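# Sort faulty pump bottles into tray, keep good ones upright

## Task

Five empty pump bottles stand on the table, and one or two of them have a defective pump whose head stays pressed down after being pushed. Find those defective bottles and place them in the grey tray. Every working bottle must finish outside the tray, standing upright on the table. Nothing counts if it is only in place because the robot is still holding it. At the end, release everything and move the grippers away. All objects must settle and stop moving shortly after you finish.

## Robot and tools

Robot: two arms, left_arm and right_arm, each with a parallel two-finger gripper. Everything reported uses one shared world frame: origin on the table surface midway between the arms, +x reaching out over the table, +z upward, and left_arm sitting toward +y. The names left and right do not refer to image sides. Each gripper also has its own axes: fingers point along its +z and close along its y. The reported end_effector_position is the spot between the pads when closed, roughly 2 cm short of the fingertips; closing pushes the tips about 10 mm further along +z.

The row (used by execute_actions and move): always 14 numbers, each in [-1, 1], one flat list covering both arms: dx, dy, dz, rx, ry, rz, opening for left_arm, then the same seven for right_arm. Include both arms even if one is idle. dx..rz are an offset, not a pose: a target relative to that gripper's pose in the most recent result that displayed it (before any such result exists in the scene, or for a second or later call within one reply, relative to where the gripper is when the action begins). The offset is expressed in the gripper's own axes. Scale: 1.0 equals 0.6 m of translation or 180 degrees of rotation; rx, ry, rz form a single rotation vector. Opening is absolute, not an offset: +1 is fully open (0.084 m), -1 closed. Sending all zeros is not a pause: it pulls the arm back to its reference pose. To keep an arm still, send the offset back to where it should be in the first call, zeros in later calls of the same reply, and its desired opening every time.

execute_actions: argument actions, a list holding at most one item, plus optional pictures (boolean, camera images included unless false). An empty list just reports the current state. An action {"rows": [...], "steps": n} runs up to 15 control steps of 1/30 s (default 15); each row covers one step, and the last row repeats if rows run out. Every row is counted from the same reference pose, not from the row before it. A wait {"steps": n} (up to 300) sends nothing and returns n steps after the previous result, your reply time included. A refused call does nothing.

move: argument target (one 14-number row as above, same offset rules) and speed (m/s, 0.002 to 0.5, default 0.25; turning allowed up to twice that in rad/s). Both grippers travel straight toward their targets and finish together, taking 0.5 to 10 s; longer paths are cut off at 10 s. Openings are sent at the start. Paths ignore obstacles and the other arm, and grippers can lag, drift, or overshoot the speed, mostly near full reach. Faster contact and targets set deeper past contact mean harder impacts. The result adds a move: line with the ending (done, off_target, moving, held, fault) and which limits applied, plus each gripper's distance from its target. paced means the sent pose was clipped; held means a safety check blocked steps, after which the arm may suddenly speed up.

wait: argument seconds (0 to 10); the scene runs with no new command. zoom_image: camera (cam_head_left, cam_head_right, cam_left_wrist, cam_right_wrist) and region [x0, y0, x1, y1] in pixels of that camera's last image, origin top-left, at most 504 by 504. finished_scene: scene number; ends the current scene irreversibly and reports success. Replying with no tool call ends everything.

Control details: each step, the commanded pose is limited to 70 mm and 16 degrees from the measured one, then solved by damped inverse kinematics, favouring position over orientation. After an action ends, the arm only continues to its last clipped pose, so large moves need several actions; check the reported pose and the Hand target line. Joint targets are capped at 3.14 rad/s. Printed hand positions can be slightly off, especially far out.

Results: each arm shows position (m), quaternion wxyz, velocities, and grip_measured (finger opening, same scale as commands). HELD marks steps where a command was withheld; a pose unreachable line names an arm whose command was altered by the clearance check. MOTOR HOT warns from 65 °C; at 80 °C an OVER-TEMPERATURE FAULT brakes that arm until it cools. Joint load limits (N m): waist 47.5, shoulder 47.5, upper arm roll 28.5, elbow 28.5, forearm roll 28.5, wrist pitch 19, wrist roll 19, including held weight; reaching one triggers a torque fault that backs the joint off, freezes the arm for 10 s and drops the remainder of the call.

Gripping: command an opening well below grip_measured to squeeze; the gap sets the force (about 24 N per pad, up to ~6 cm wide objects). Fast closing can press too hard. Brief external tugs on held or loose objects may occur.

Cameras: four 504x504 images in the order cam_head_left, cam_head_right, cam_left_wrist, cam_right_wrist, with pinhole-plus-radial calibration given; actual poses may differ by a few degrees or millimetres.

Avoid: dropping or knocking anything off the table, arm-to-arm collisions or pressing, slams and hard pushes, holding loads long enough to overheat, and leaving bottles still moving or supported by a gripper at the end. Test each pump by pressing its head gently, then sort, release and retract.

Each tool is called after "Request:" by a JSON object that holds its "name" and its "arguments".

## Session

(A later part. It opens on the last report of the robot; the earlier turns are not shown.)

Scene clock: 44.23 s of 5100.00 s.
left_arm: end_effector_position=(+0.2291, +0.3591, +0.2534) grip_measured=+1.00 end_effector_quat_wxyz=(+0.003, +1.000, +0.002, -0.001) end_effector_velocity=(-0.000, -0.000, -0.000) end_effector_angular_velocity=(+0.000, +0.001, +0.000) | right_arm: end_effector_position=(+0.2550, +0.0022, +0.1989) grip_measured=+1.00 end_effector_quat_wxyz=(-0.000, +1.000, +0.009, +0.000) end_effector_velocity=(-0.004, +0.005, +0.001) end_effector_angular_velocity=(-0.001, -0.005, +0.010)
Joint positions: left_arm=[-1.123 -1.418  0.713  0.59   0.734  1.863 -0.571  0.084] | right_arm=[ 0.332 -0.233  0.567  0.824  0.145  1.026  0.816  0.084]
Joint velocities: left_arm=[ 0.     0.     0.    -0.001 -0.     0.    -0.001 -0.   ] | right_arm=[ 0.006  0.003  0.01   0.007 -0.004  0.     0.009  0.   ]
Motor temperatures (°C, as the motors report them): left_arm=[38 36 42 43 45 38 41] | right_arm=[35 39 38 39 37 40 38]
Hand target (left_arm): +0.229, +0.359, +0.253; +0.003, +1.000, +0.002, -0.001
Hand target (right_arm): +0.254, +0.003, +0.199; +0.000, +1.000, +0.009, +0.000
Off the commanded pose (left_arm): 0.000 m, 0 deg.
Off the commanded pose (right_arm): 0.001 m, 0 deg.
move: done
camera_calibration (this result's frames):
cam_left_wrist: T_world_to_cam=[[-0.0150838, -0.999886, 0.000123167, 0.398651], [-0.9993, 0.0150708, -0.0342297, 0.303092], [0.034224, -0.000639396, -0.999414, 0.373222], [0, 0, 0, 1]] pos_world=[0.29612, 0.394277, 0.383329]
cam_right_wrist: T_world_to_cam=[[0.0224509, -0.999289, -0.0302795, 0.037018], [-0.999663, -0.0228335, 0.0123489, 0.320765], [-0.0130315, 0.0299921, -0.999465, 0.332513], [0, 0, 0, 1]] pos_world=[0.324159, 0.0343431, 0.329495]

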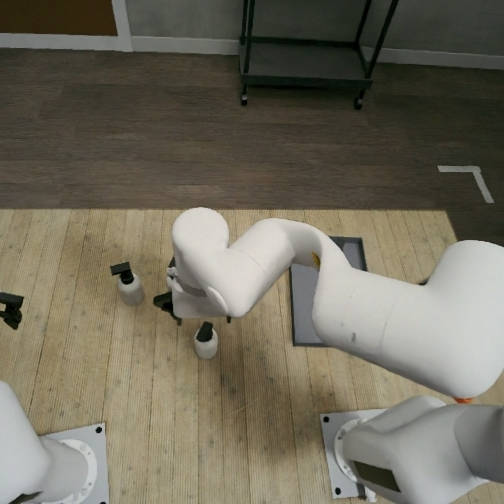

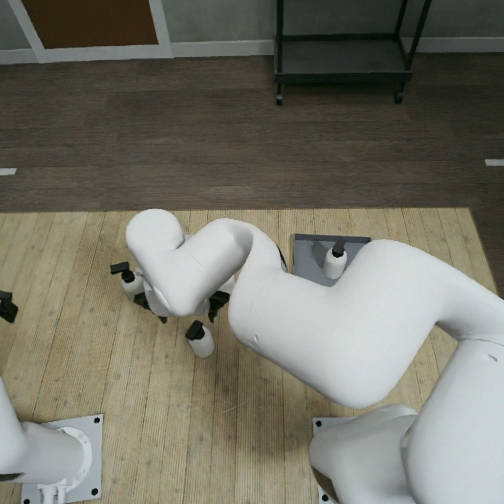

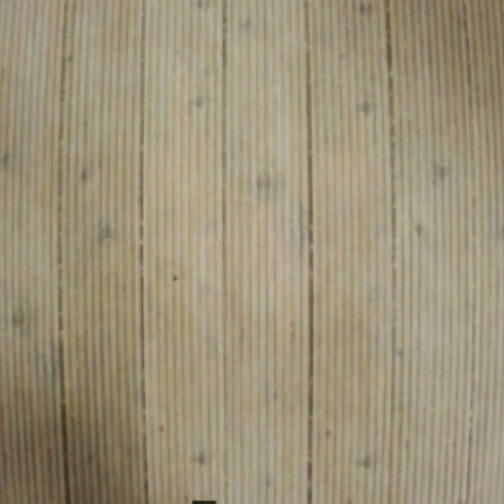

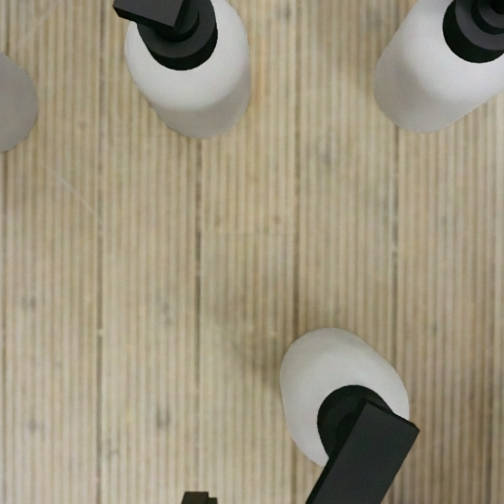

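Aligned.

Request:
{"name": "move", "arguments": {"target": [0,0,0,0,0,0,1, 0,0,0.206,0,0,0,1], "speed": 0.1}}

Request:
{"name": "move", "arguments": {"target": [0,0,0,0,0,0,1, 0,0,0,0,0,0,-0.5]}}

Request:
{"name": "move", "arguments": {"target": [0,0,0,0,0,0,1, 0,0,-0.117,0,0,0,-0.5], "speed": 0.15}}

Request:
{"name": "move", "arguments": {"target": [0,0,0,0,0,0,1, 0.15,0.54,0,0,0,0,-0.5], "speed": 0.2}}

Request:
{"name": "move", "arguments": {"target": [0,0,0,0,0,0,1, 0,0,0.108,0,0,0,-0.5], "speed": 0.08}}

Request:
{"name": "move", "arguments": {"target": [0,0,0,0,0,0,1, 0,0,0,0,0,0,1]}}

Request:
{"name": "move", "arguments": {"target": [0,0,0,0,0,0,1, 0,0,-0.3,0,0,0,1], "speed": 0.15}}

Scene clock: 47.37 s of 5100.00 s.
left_arm: end_effector_position=(+0.2291, +0.3591, +0.2534) grip_measured=+1.00 end_effector_quat_wxyz=(+0.003, +1.000, +0.002, -0.001) end_effector_velocity=(-0.000, -0.000, -0.000) end_effector_angular_velocity=(-0.000, +0.000, -0.001) | right_arm: end_effector_position=(+0.2551, +0.0022, +0.0754) grip_measured=+1.00 end_effector_quat_wxyz=(-0.000, +1.000, +0.008, +0.000) end_effector_velocity=(-0.001, -0.001, -0.002) end_effector_angular_velocity=(-0.003, +0.001, -0.001)
Joint positions: left_arm=[-1.123 -1.418  0.713  0.59   0.734  1.863 -0.571  0.084] | right_arm=[ 0.314  0.041  0.613  0.663 -0.041  0.629  0.964  0.084]
Joint velocities: left_arm=[ 0.    -0.     0.    -0.     0.     0.     0.001 -0.   ] | right_arm=[ 0.001  0.004 -0.001 -0.002 -0.005 -0.002  0.005 -0.   ]
Motor temperatures (°C, as the motors report them): left_arm=[38 36 42 43 45 38 41] | right_arm=[35 39 38 39 37 40 38]
Hand target (left_arm): +0.229, +0.359, +0.253; +0.003, +1.000, +0.002, -0.001
Hand target (right_arm): +0.255, +0.002, +0.075; -0.000, +1.000, +0.008, +0.000
Off the commanded pose (left_arm): 0.000 m, 0 deg.
Off the commanded pose (right_arm): 0.000 m, 0 deg.
move: done
camera_calibration (this result's frames):
cam_left_wrist: T_world_to_cam=[[-0.0150838, -0.999886, 0.000123121, 0.398651], [-0.9993, 0.0150708, -0.0342298, 0.303092], [0.034224, -0.00063935, -0.999414, 0.373222], [0, 0, 0, 1]] pos_world=[0.29612, 0.394277, 0.383329]
cam_right_wrist: T_world_to_cam=[[0.0221854, -0.999279, -0.0308066, 0.0333952], [-0.999675, -0.0225605, 0.0118818, 0.322419], [-0.0125682, 0.0305329, -0.999455, 0.208981], [0, 0, 0, 1]] pos_world=[0.3242, 0.0342643, 0.206065]

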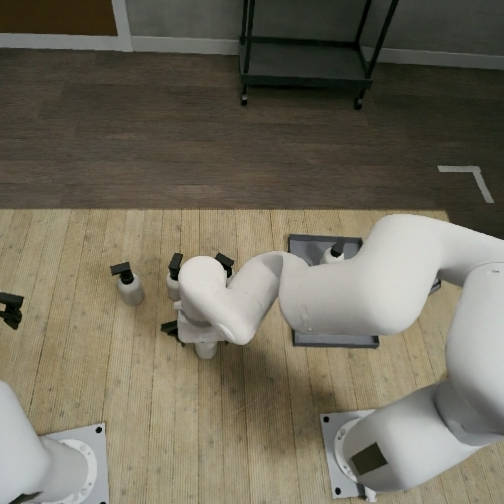

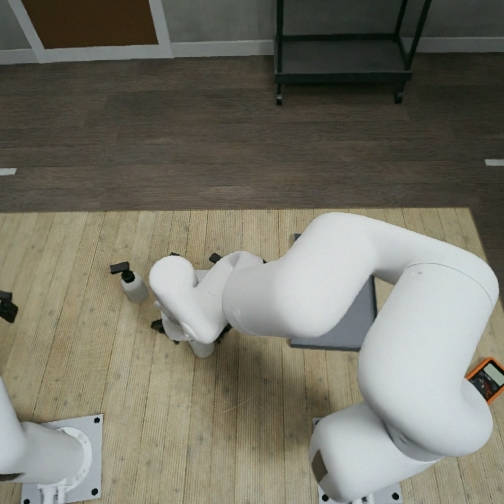

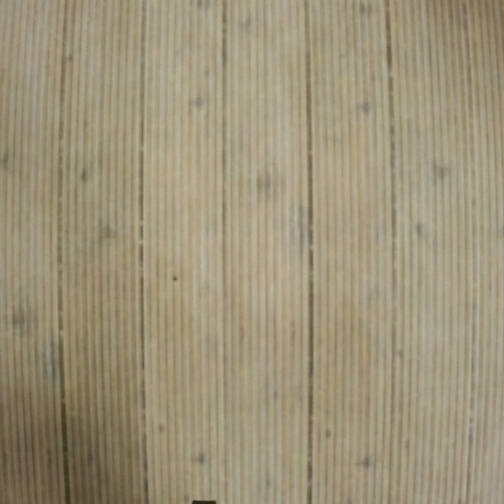

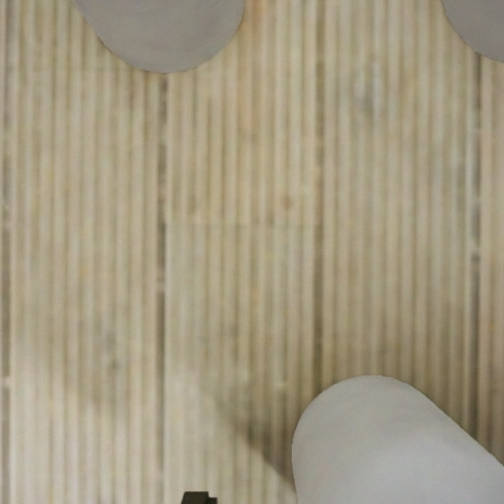

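Scene clock: 47.87 s of 5100.00 s.
left_arm: end_effector_position=(+0.2291, +0.3591, +0.2534) grip_measured=+1.00 end_effector_quat_wxyz=(+0.003, +1.000, +0.002, -0.001) end_effector_velocity=(+0.000, +0.000, +0.000) end_effector_angular_velocity=(-0.000, -0.001, -0.000) | right_arm: end_effector_position=(+0.2552, +0.0023, +0.0756) grip_measured=+0.12 end_effector_quat_wxyz=(-0.000, +1.000, +0.008, +0.001) end_effector_velocity=(-0.000, +0.000, -0.000) end_effector_angular_velocity=(-0.000, +0.000, +0.002)
Joint positions: left_arm=[-1.123 -1.418  0.713  0.59   0.734  1.863 -0.571  0.084] | right_arm=[ 0.314  0.041  0.613  0.663 -0.041  0.629  0.964  0.049]
Joint velocities: left_arm=[-0.     0.    -0.     0.001  0.     0.     0.    -0.   ] | right_arm=[ 0.001  0.     0.    -0.    -0.    -0.    -0.001  0.   ]
Motor temperatures (°C, as the motors report them): left_arm=[38 36 42 43 45 38 41] | right_arm=[35 39 38 39 37 40 38]
Hand target (left_arm): +0.229, +0.359, +0.253; +0.003, +1.000, +0.002, -0.001
Hand target (right_arm): +0.255, +0.002, +0.075; -0.000, +1.000, +0.008, +0.000
Off the commanded pose (left_arm): 0.000 m, 0 deg.
Off the commanded pose (right_arm): 0.000 m, 0 deg.
move: done
camera_calibration (this result's frames):
cam_left_wrist: T_world_to_cam=[[-0.0150836, -0.999886, 0.00012322, 0.398651], [-0.9993, 0.0150705, -0.0342299, 0.303092], [0.0342242, -0.000639445, -0.999414, 0.373222], [0, 0, 0, 1]] pos_world=[0.29612, 0.394277, 0.383329]
cam_right_wrist: T_world_to_cam=[[0.0221711, -0.999269, -0.0311374, 0.0335495], [-0.99968, -0.0225385, 0.0114988, 0.322576], [-0.0121922, 0.0308725, -0.999449, 0.209039], [0, 0, 0, 1]] pos_world=[0.324277, 0.0343417, 0.20626]

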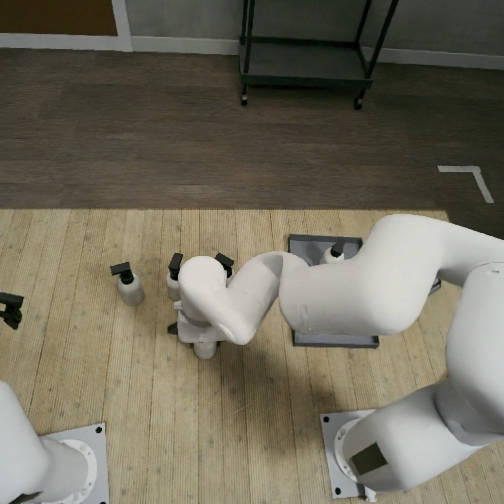

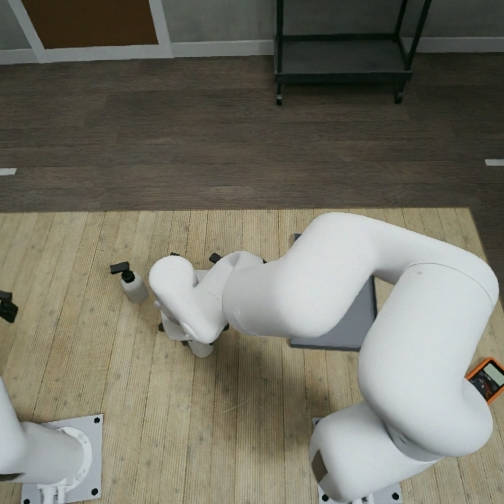

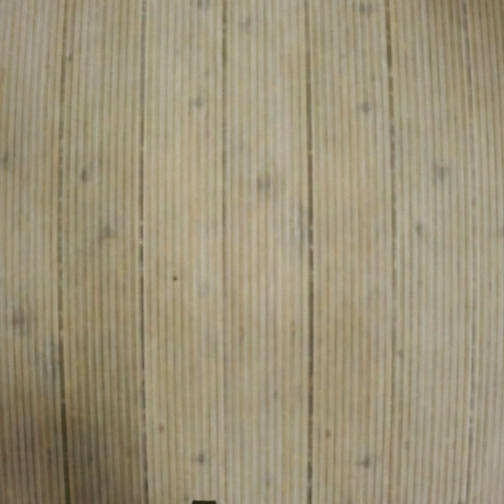

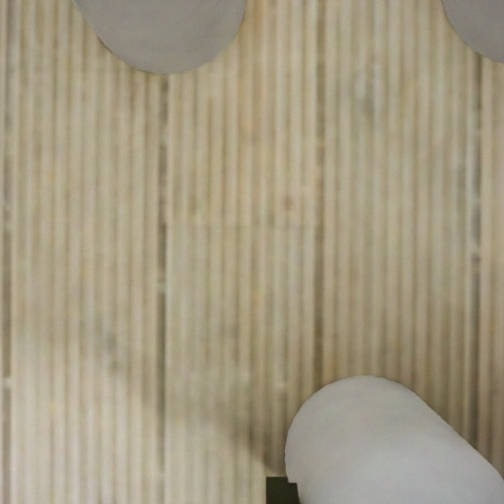

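Scene clock: 48.73 s of 5100.00 s.
left_arm: end_effector_position=(+0.2291, +0.3591, +0.2534) grip_measured=+1.00 end_effector_quat_wxyz=(+0.003, +1.000, +0.002, -0.001) end_effector_velocity=(+0.000, +0.000, +0.000) end_effector_angular_velocity=(-0.001, -0.001, +0.001) | right_arm: end_effector_position=(+0.2549, +0.0021, +0.1454) grip_measured=+0.12 end_effector_quat_wxyz=(-0.000, +1.000, +0.008, +0.000) end_effector_velocity=(+0.001, +0.001, +0.003) end_effector_angular_velocity=(+0.004, -0.002, -0.002)
Joint positions: left_arm=[-1.123 -1.418  0.713  0.59   0.734  1.863 -0.571  0.084] | right_arm=[ 0.32  -0.142  0.602  0.735  0.106  0.855  0.851  0.049]
Joint velocities: left_arm=[-0.    -0.     0.     0.002 -0.     0.     0.     0.   ] | right_arm=[ 0.001 -0.004 -0.002  0.005  0.003  0.004  0.     0.   ]
Motor temperatures (°C, as the motors report them): left_arm=[38 36 42 43 45 38 41] | right_arm=[35 39 38 39 37 40 38]
Hand target (left_arm): +0.229, +0.359, +0.253; +0.003, +1.000, +0.002, -0.001
Hand target (right_arm): +0.255, +0.002, +0.146; -0.001, +1.000, +0.009, +0.001
Off the commanded pose (left_arm): 0.000 m, 0 deg.
Off the commanded pose (right_arm): 0.000 m, 0 deg.
move: done
camera_calibration (this result's frames):
cam_left_wrist: T_world_to_cam=[[-0.0150838, -0.999886, 0.000123171, 0.398651], [-0.9993, 0.0150707, -0.0342301, 0.303092], [0.0342243, -0.000639404, -0.999414, 0.373222], [0, 0, 0, 1]] pos_world=[0.29612, 0.394277, 0.383329]
cam_right_wrist: T_world_to_cam=[[0.0223272, -0.999288, -0.0304059, 0.0353822], [-0.999665, -0.0227125, 0.0123877, 0.321389], [-0.0130695, 0.0301191, -0.999461, 0.279026], [0, 0, 0, 1]] pos_world=[0.324138, 0.0342526, 0.27597]

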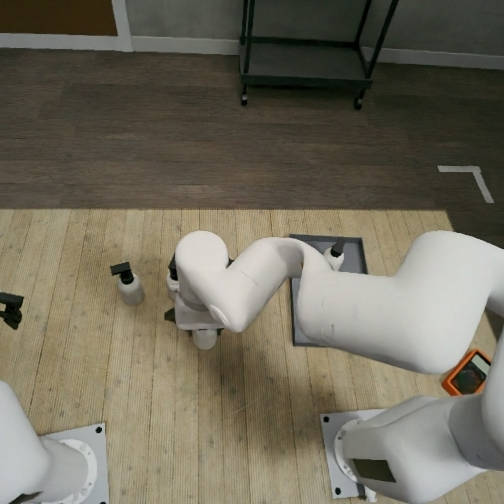

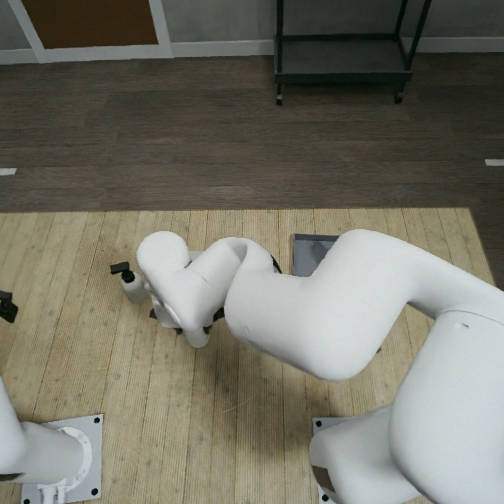

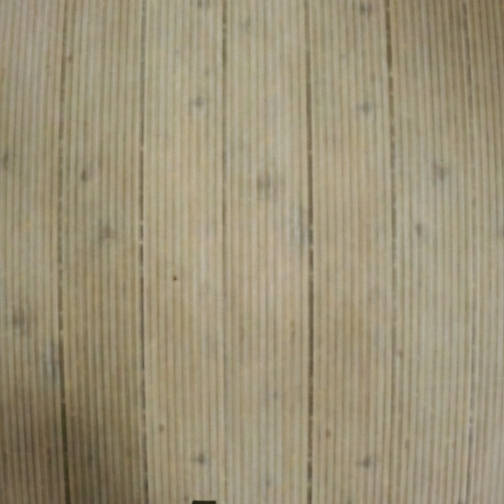

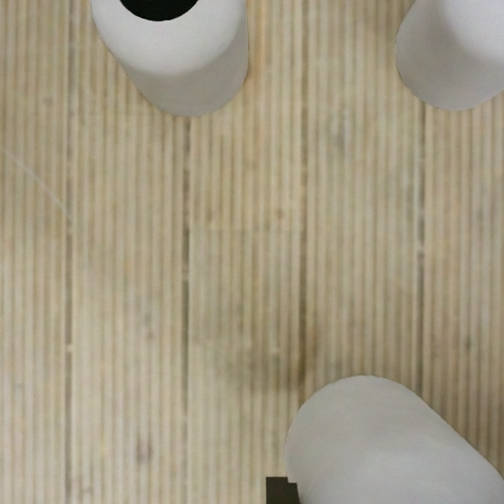

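Scene clock: 50.83 s of 5100.00 s.
left_arm: end_effector_position=(+0.2291, +0.3591, +0.2534) grip_measured=+1.00 end_effector_quat_wxyz=(+0.003, +1.000, +0.002, -0.001) end_effector_velocity=(-0.000, -0.000, +0.000) end_effector_angular_velocity=(+0.000, -0.000, -0.001) | right_arm: end_effector_position=(+0.3508, -0.3209, +0.1461) grip_measured=+0.12 end_effector_quat_wxyz=(+0.001, +1.000, +0.009, +0.001) end_effector_velocity=(+0.001, -0.002, +0.001) end_effector_angular_velocity=(+0.001, -0.002, -0.005)
Joint positions: left_arm=[-1.123 -1.418  0.713  0.59   0.734  1.863 -0.571  0.084] | right_arm=[-0.026 -0.375  0.02   0.496  0.007  0.869 -0.008  0.049]
Joint velocities: left_arm=[ 0.     0.    -0.    -0.    -0.     0.     0.001 -0.   ] | right_arm=[-0.004  0.002 -0.004  0.003 -0.001 -0.001 -0.002  0.   ]
Motor temperatures (°C, as the motors report them): left_arm=[38 36 42 43 45 38 41] | right_arm=[35 39 38 39 37 40 38]
Hand target (left_arm): +0.229, +0.359, +0.253; +0.003, +1.000, +0.002, -0.001
Hand target (right_arm): +0.351, -0.321, +0.146; +0.001, +1.000, +0.008, +0.001
Off the commanded pose (left_arm): 0.000 m, 0 deg.
Off the commanded pose (right_arm): 0.001 m, 0 deg.
move: done
camera_calibration (this result's frames):
cam_left_wrist: T_world_to_cam=[[-0.0150839, -0.999886, 0.000123328, 0.398651], [-0.9993, 0.0150709, -0.0342301, 0.303092], [0.0342244, -0.000639567, -0.999414, 0.373222], [0, 0, 0, 1]] pos_world=[0.29612, 0.394277, 0.383329]
cam_right_wrist: T_world_to_cam=[[0.0233148, -0.999331, -0.0281707, -0.290213], [-0.99966, -0.0236333, 0.0110264, 0.409766], [-0.0116848, 0.027904, -0.999542, 0.289541], [0, 0, 0, 1]] pos_world=[0.419776, -0.288414, 0.276715]

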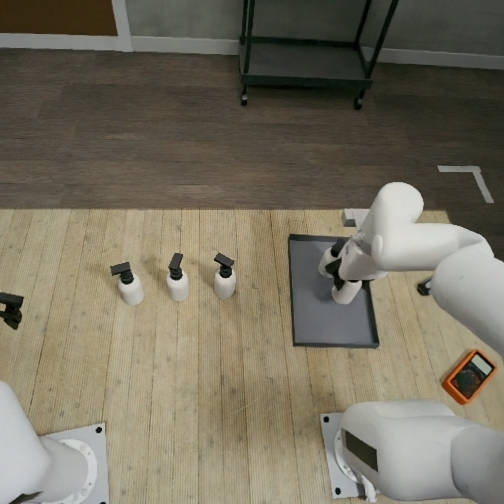

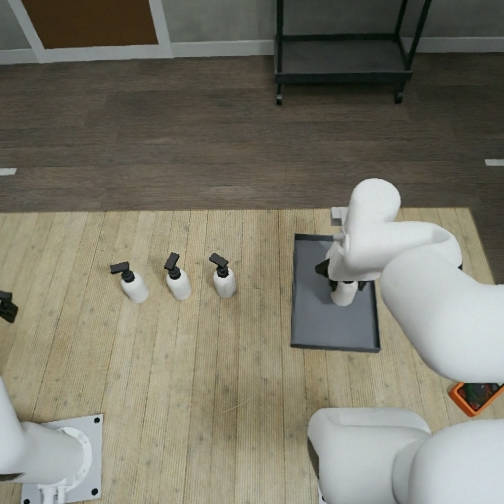

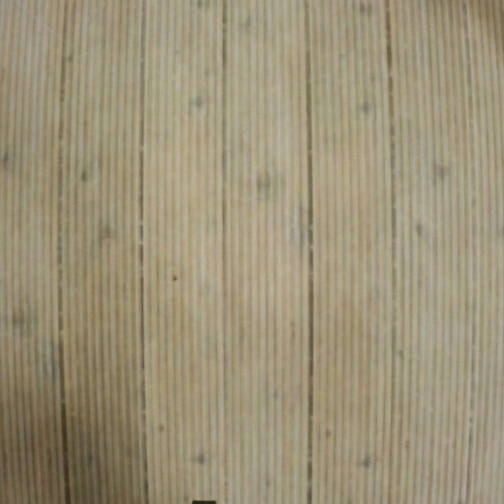

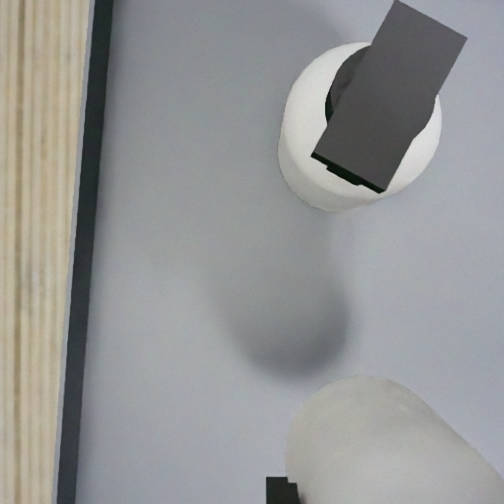

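Scene clock: 52.00 s of 5100.00 s.
left_arm: end_effector_position=(+0.2291, +0.3591, +0.2534) grip_measured=+1.00 end_effector_quat_wxyz=(+0.003, +1.000, +0.002, -0.001) end_effector_velocity=(-0.000, -0.000, -0.000) end_effector_angular_velocity=(+0.001, +0.000, -0.000) | right_arm: end_effector_position=(+0.3510, -0.3211, +0.0815) grip_measured=+0.12 end_effector_quat_wxyz=(+0.001, +1.000, +0.009, +0.001) end_effector_velocity=(+0.000, +0.000, -0.001) end_effector_angular_velocity=(-0.000, -0.001, +0.000)
Joint positions: left_arm=[-1.123 -1.418  0.713  0.59   0.734  1.863 -0.571  0.084] | right_arm=[-0.028 -0.212  0.022  0.415  0.004  0.625 -0.006  0.049]
Joint velocities: left_arm=[-0.    -0.    -0.    -0.001  0.    -0.    -0.001  0.   ] | right_arm=[ 0.001  0.003 -0.001 -0.001 -0.    -0.006  0.001 -0.   ]
Motor temperatures (°C, as the motors report them): left_arm=[38 36 42 43 45 38 41] | right_arm=[35 39 38 39 37 40 38]
Hand target (left_arm): +0.229, +0.359, +0.253; +0.003, +1.000, +0.002, -0.001
Hand target (right_arm): +0.351, -0.321, +0.081; +0.001, +1.000, +0.009, +0.001
Off the commanded pose (left_arm): 0.000 m, 0 deg.
Off the commanded pose (right_arm): 0.000 m, 0 deg.
move: done
camera_calibration (this result's frames):
cam_left_wrist: T_world_to_cam=[[-0.0150837, -0.999886, 0.000123307, 0.398651], [-0.9993, 0.0150706, -0.0342299, 0.303092], [0.0342242, -0.000639534, -0.999414, 0.373222], [0, 0, 0, 1]] pos_world=[0.29612, 0.394277, 0.383329]
cam_right_wrist: T_world_to_cam=[[0.0232635, -0.999338, -0.0279644, -0.292221], [-0.999669, -0.0235592, 0.010293, 0.410816], [-0.010945, 0.0277157, -0.999556, 0.22467], [0, 0, 0, 1]] pos_world=[0.419937, -0.288576, 0.21217]

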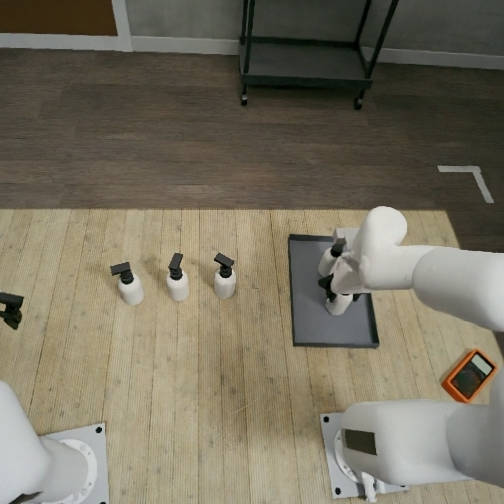

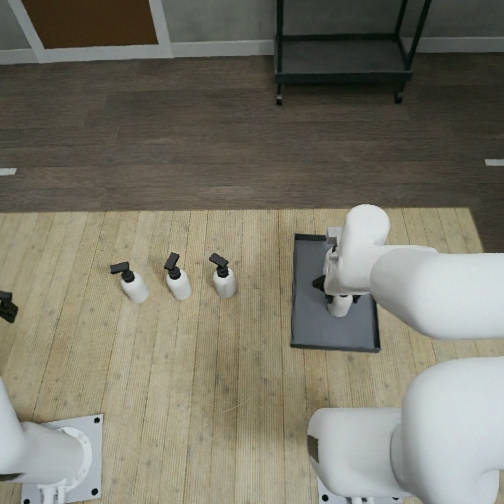

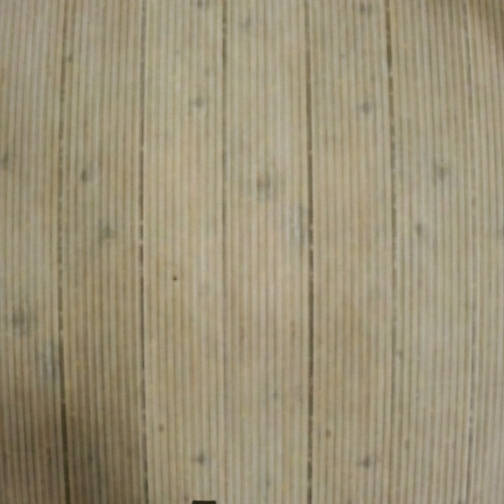

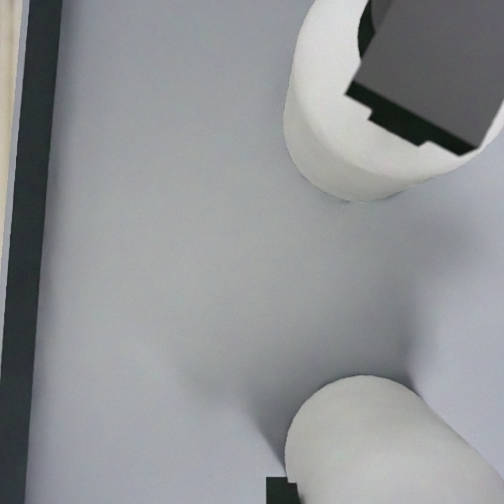

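Scene clock: 52.50 s of 5100.00 s.
left_arm: end_effector_position=(+0.2291, +0.3591, +0.2534) grip_measured=+1.00 end_effector_quat_wxyz=(+0.003, +1.000, +0.002, -0.001) end_effector_velocity=(-0.000, -0.000, -0.000) end_effector_angular_velocity=(+0.000, +0.001, -0.001) | right_arm: end_effector_position=(+0.3511, -0.3211, +0.0815) grip_measured=+1.00 end_effector_quat_wxyz=(+0.001, +1.000, +0.009, +0.001) end_effector_velocity=(+0.000, +0.001, -0.000) end_effector_angular_velocity=(+0.000, -0.000, +0.001)
Joint positions: left_arm=[-1.123 -1.418  0.713  0.59   0.734  1.863 -0.571  0.084] | right_arm=[-0.028 -0.212  0.022  0.415  0.004  0.625 -0.006  0.084]
Joint velocities: left_arm=[-0.     0.     0.    -0.001 -0.    -0.     0.    -0.   ] | right_arm=[ 0.002  0.    -0.     0.     0.    -0.     0.     0.   ]
Motor temperatures (°C, as the motors report them): left_arm=[38 36 42 43 45 38 41] | right_arm=[35 39 38 39 37 40 38]
Hand target (left_arm): +0.229, +0.359, +0.253; +0.003, +1.000, +0.002, -0.001
Hand target (right_arm): +0.351, -0.321, +0.081; +0.001, +1.000, +0.009, +0.001
Off the commanded pose (left_arm): 0.000 m, 0 deg.
Off the commanded pose (right_arm): 0.000 m, 0 deg.
move: done
camera_calibration (this result's frames):
cam_left_wrist: T_world_to_cam=[[-0.0150838, -0.999886, 0.000123385, 0.398651], [-0.9993, 0.0150707, -0.0342298, 0.303092], [0.034224, -0.000639614, -0.999414, 0.373222], [0, 0, 0, 1]] pos_world=[0.29612, 0.394277, 0.383329]
cam_right_wrist: T_world_to_cam=[[0.023264, -0.999338, -0.0279636, -0.292221], [-0.99967, -0.0235588, 0.0102582, 0.410826], [-0.0109102, 0.0277158, -0.999556, 0.22467], [0, 0, 0, 1]] pos_world=[0.41994, -0.288576, 0.212185]

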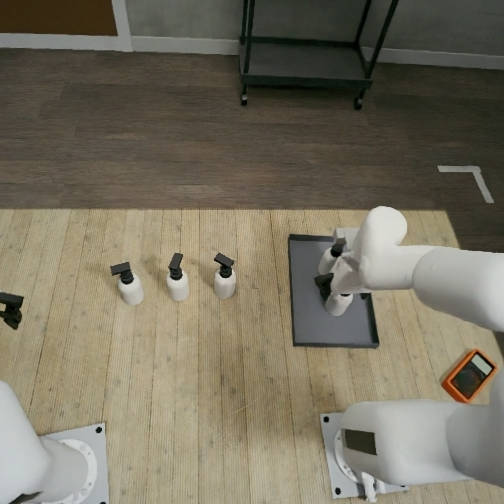

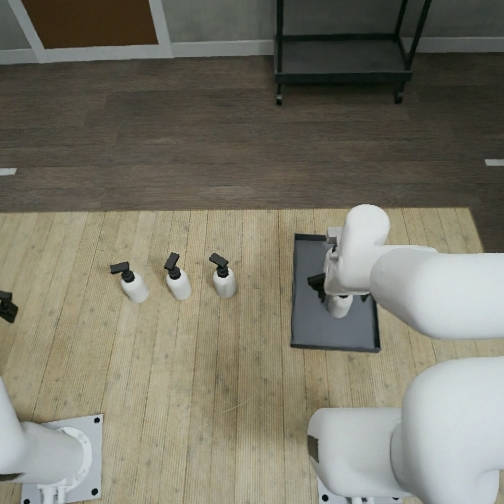

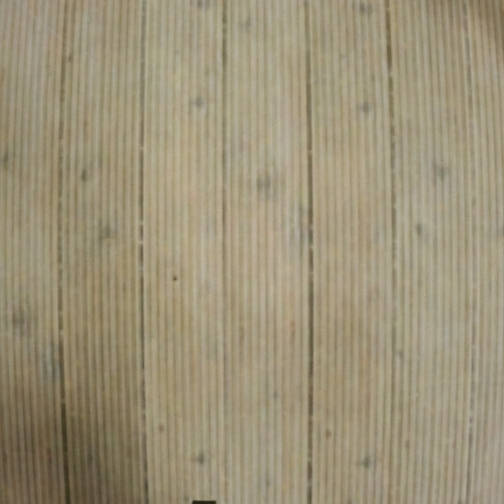

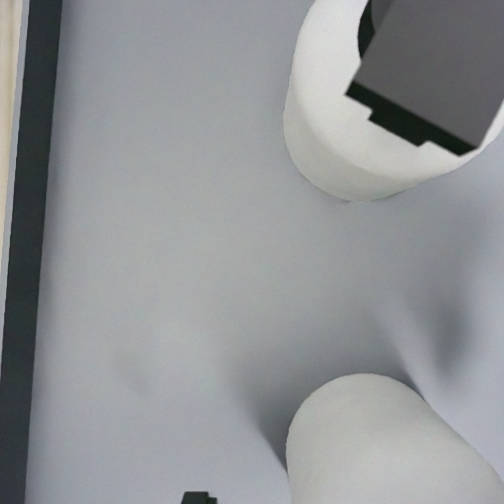

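Scene clock: 54.07 s of 5100.00 s.
left_arm: end_effector_position=(+0.2291, +0.3591, +0.2534) grip_measured=+1.00 end_effector_quat_wxyz=(+0.003, +1.000, +0.002, -0.001) end_effector_velocity=(-0.000, -0.000, -0.000) end_effector_angular_velocity=(+0.000, +0.001, +0.001) | right_arm: end_effector_position=(+0.3506, -0.3207, +0.2610) grip_measured=+1.00 end_effector_quat_wxyz=(+0.001, +1.000, +0.009, +0.001) end_effector_velocity=(+0.001, +0.000, +0.004) end_effector_angular_velocity=(+0.000, -0.003, +0.002)
Joint positions: left_arm=[-1.123 -1.418  0.713  0.59   0.734  1.863 -0.571  0.084] | right_arm=[-0.026 -0.506  0.017  0.739  0.007  1.244 -0.009  0.084]
Joint velocities: left_arm=[ 0.     0.     0.001 -0.001 -0.     0.    -0.002 -0.   ] | right_arm=[ 0.001 -0.001  0.     0.009  0.     0.007 -0.001  0.   ]
Motor temperatures (°C, as the motors report them): left_arm=[38 36 42 43 45 38 41] | right_arm=[35 39 38 39 37 40 38]
Hand target (left_arm): +0.229, +0.359, +0.253; +0.003, +1.000, +0.002, -0.001
Hand target (right_arm): +0.351, -0.321, +0.262; +0.001, +1.000, +0.009, +0.001
Off the commanded pose (left_arm): 0.000 m, 0 deg.
Off the commanded pose (right_arm): 0.000 m, 0 deg.
move: done
camera_calibration (this result's frames):
cam_left_wrist: T_world_to_cam=[[-0.0150842, -0.999886, 0.0001234, 0.398651], [-0.9993, 0.0150711, -0.0342297, 0.303092], [0.034224, -0.000639642, -0.999414, 0.373222], [0, 0, 0, 1]] pos_world=[0.29612, 0.394277, 0.383329]
cam_right_wrist: T_world_to_cam=[[0.0233256, -0.999327, -0.0283165, -0.28671], [-0.999652, -0.0236626, 0.0116236, 0.408137], [-0.0122859, 0.0280355, -0.999531, 0.40469], [0, 0, 0, 1]] pos_world=[0.419655, -0.288205, 0.391638]

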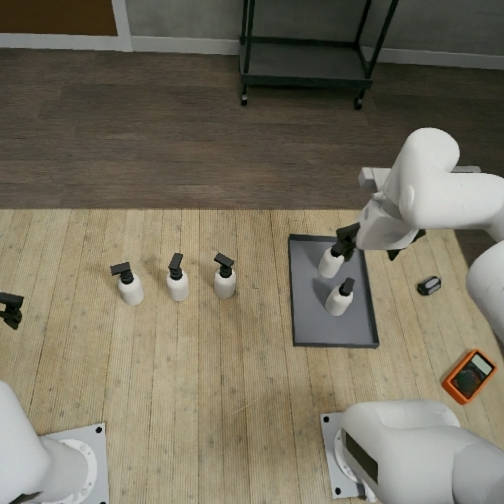

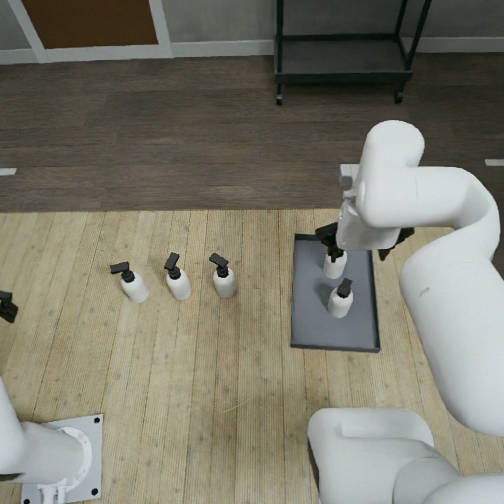

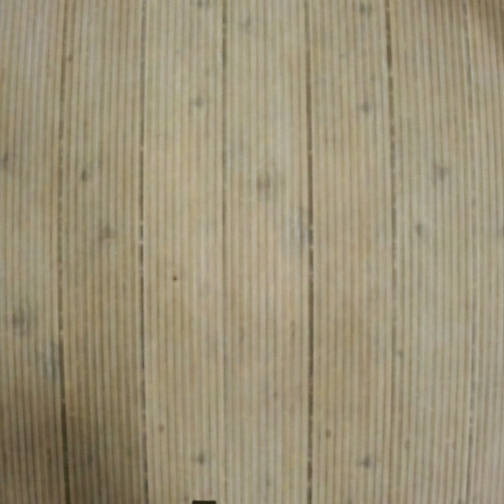

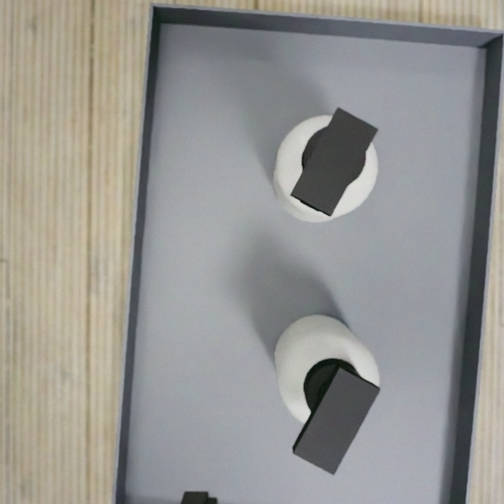

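Request:
{"name": "finished_scene", "arguments": {"scene": 2}}

The scene is finished: the task was done.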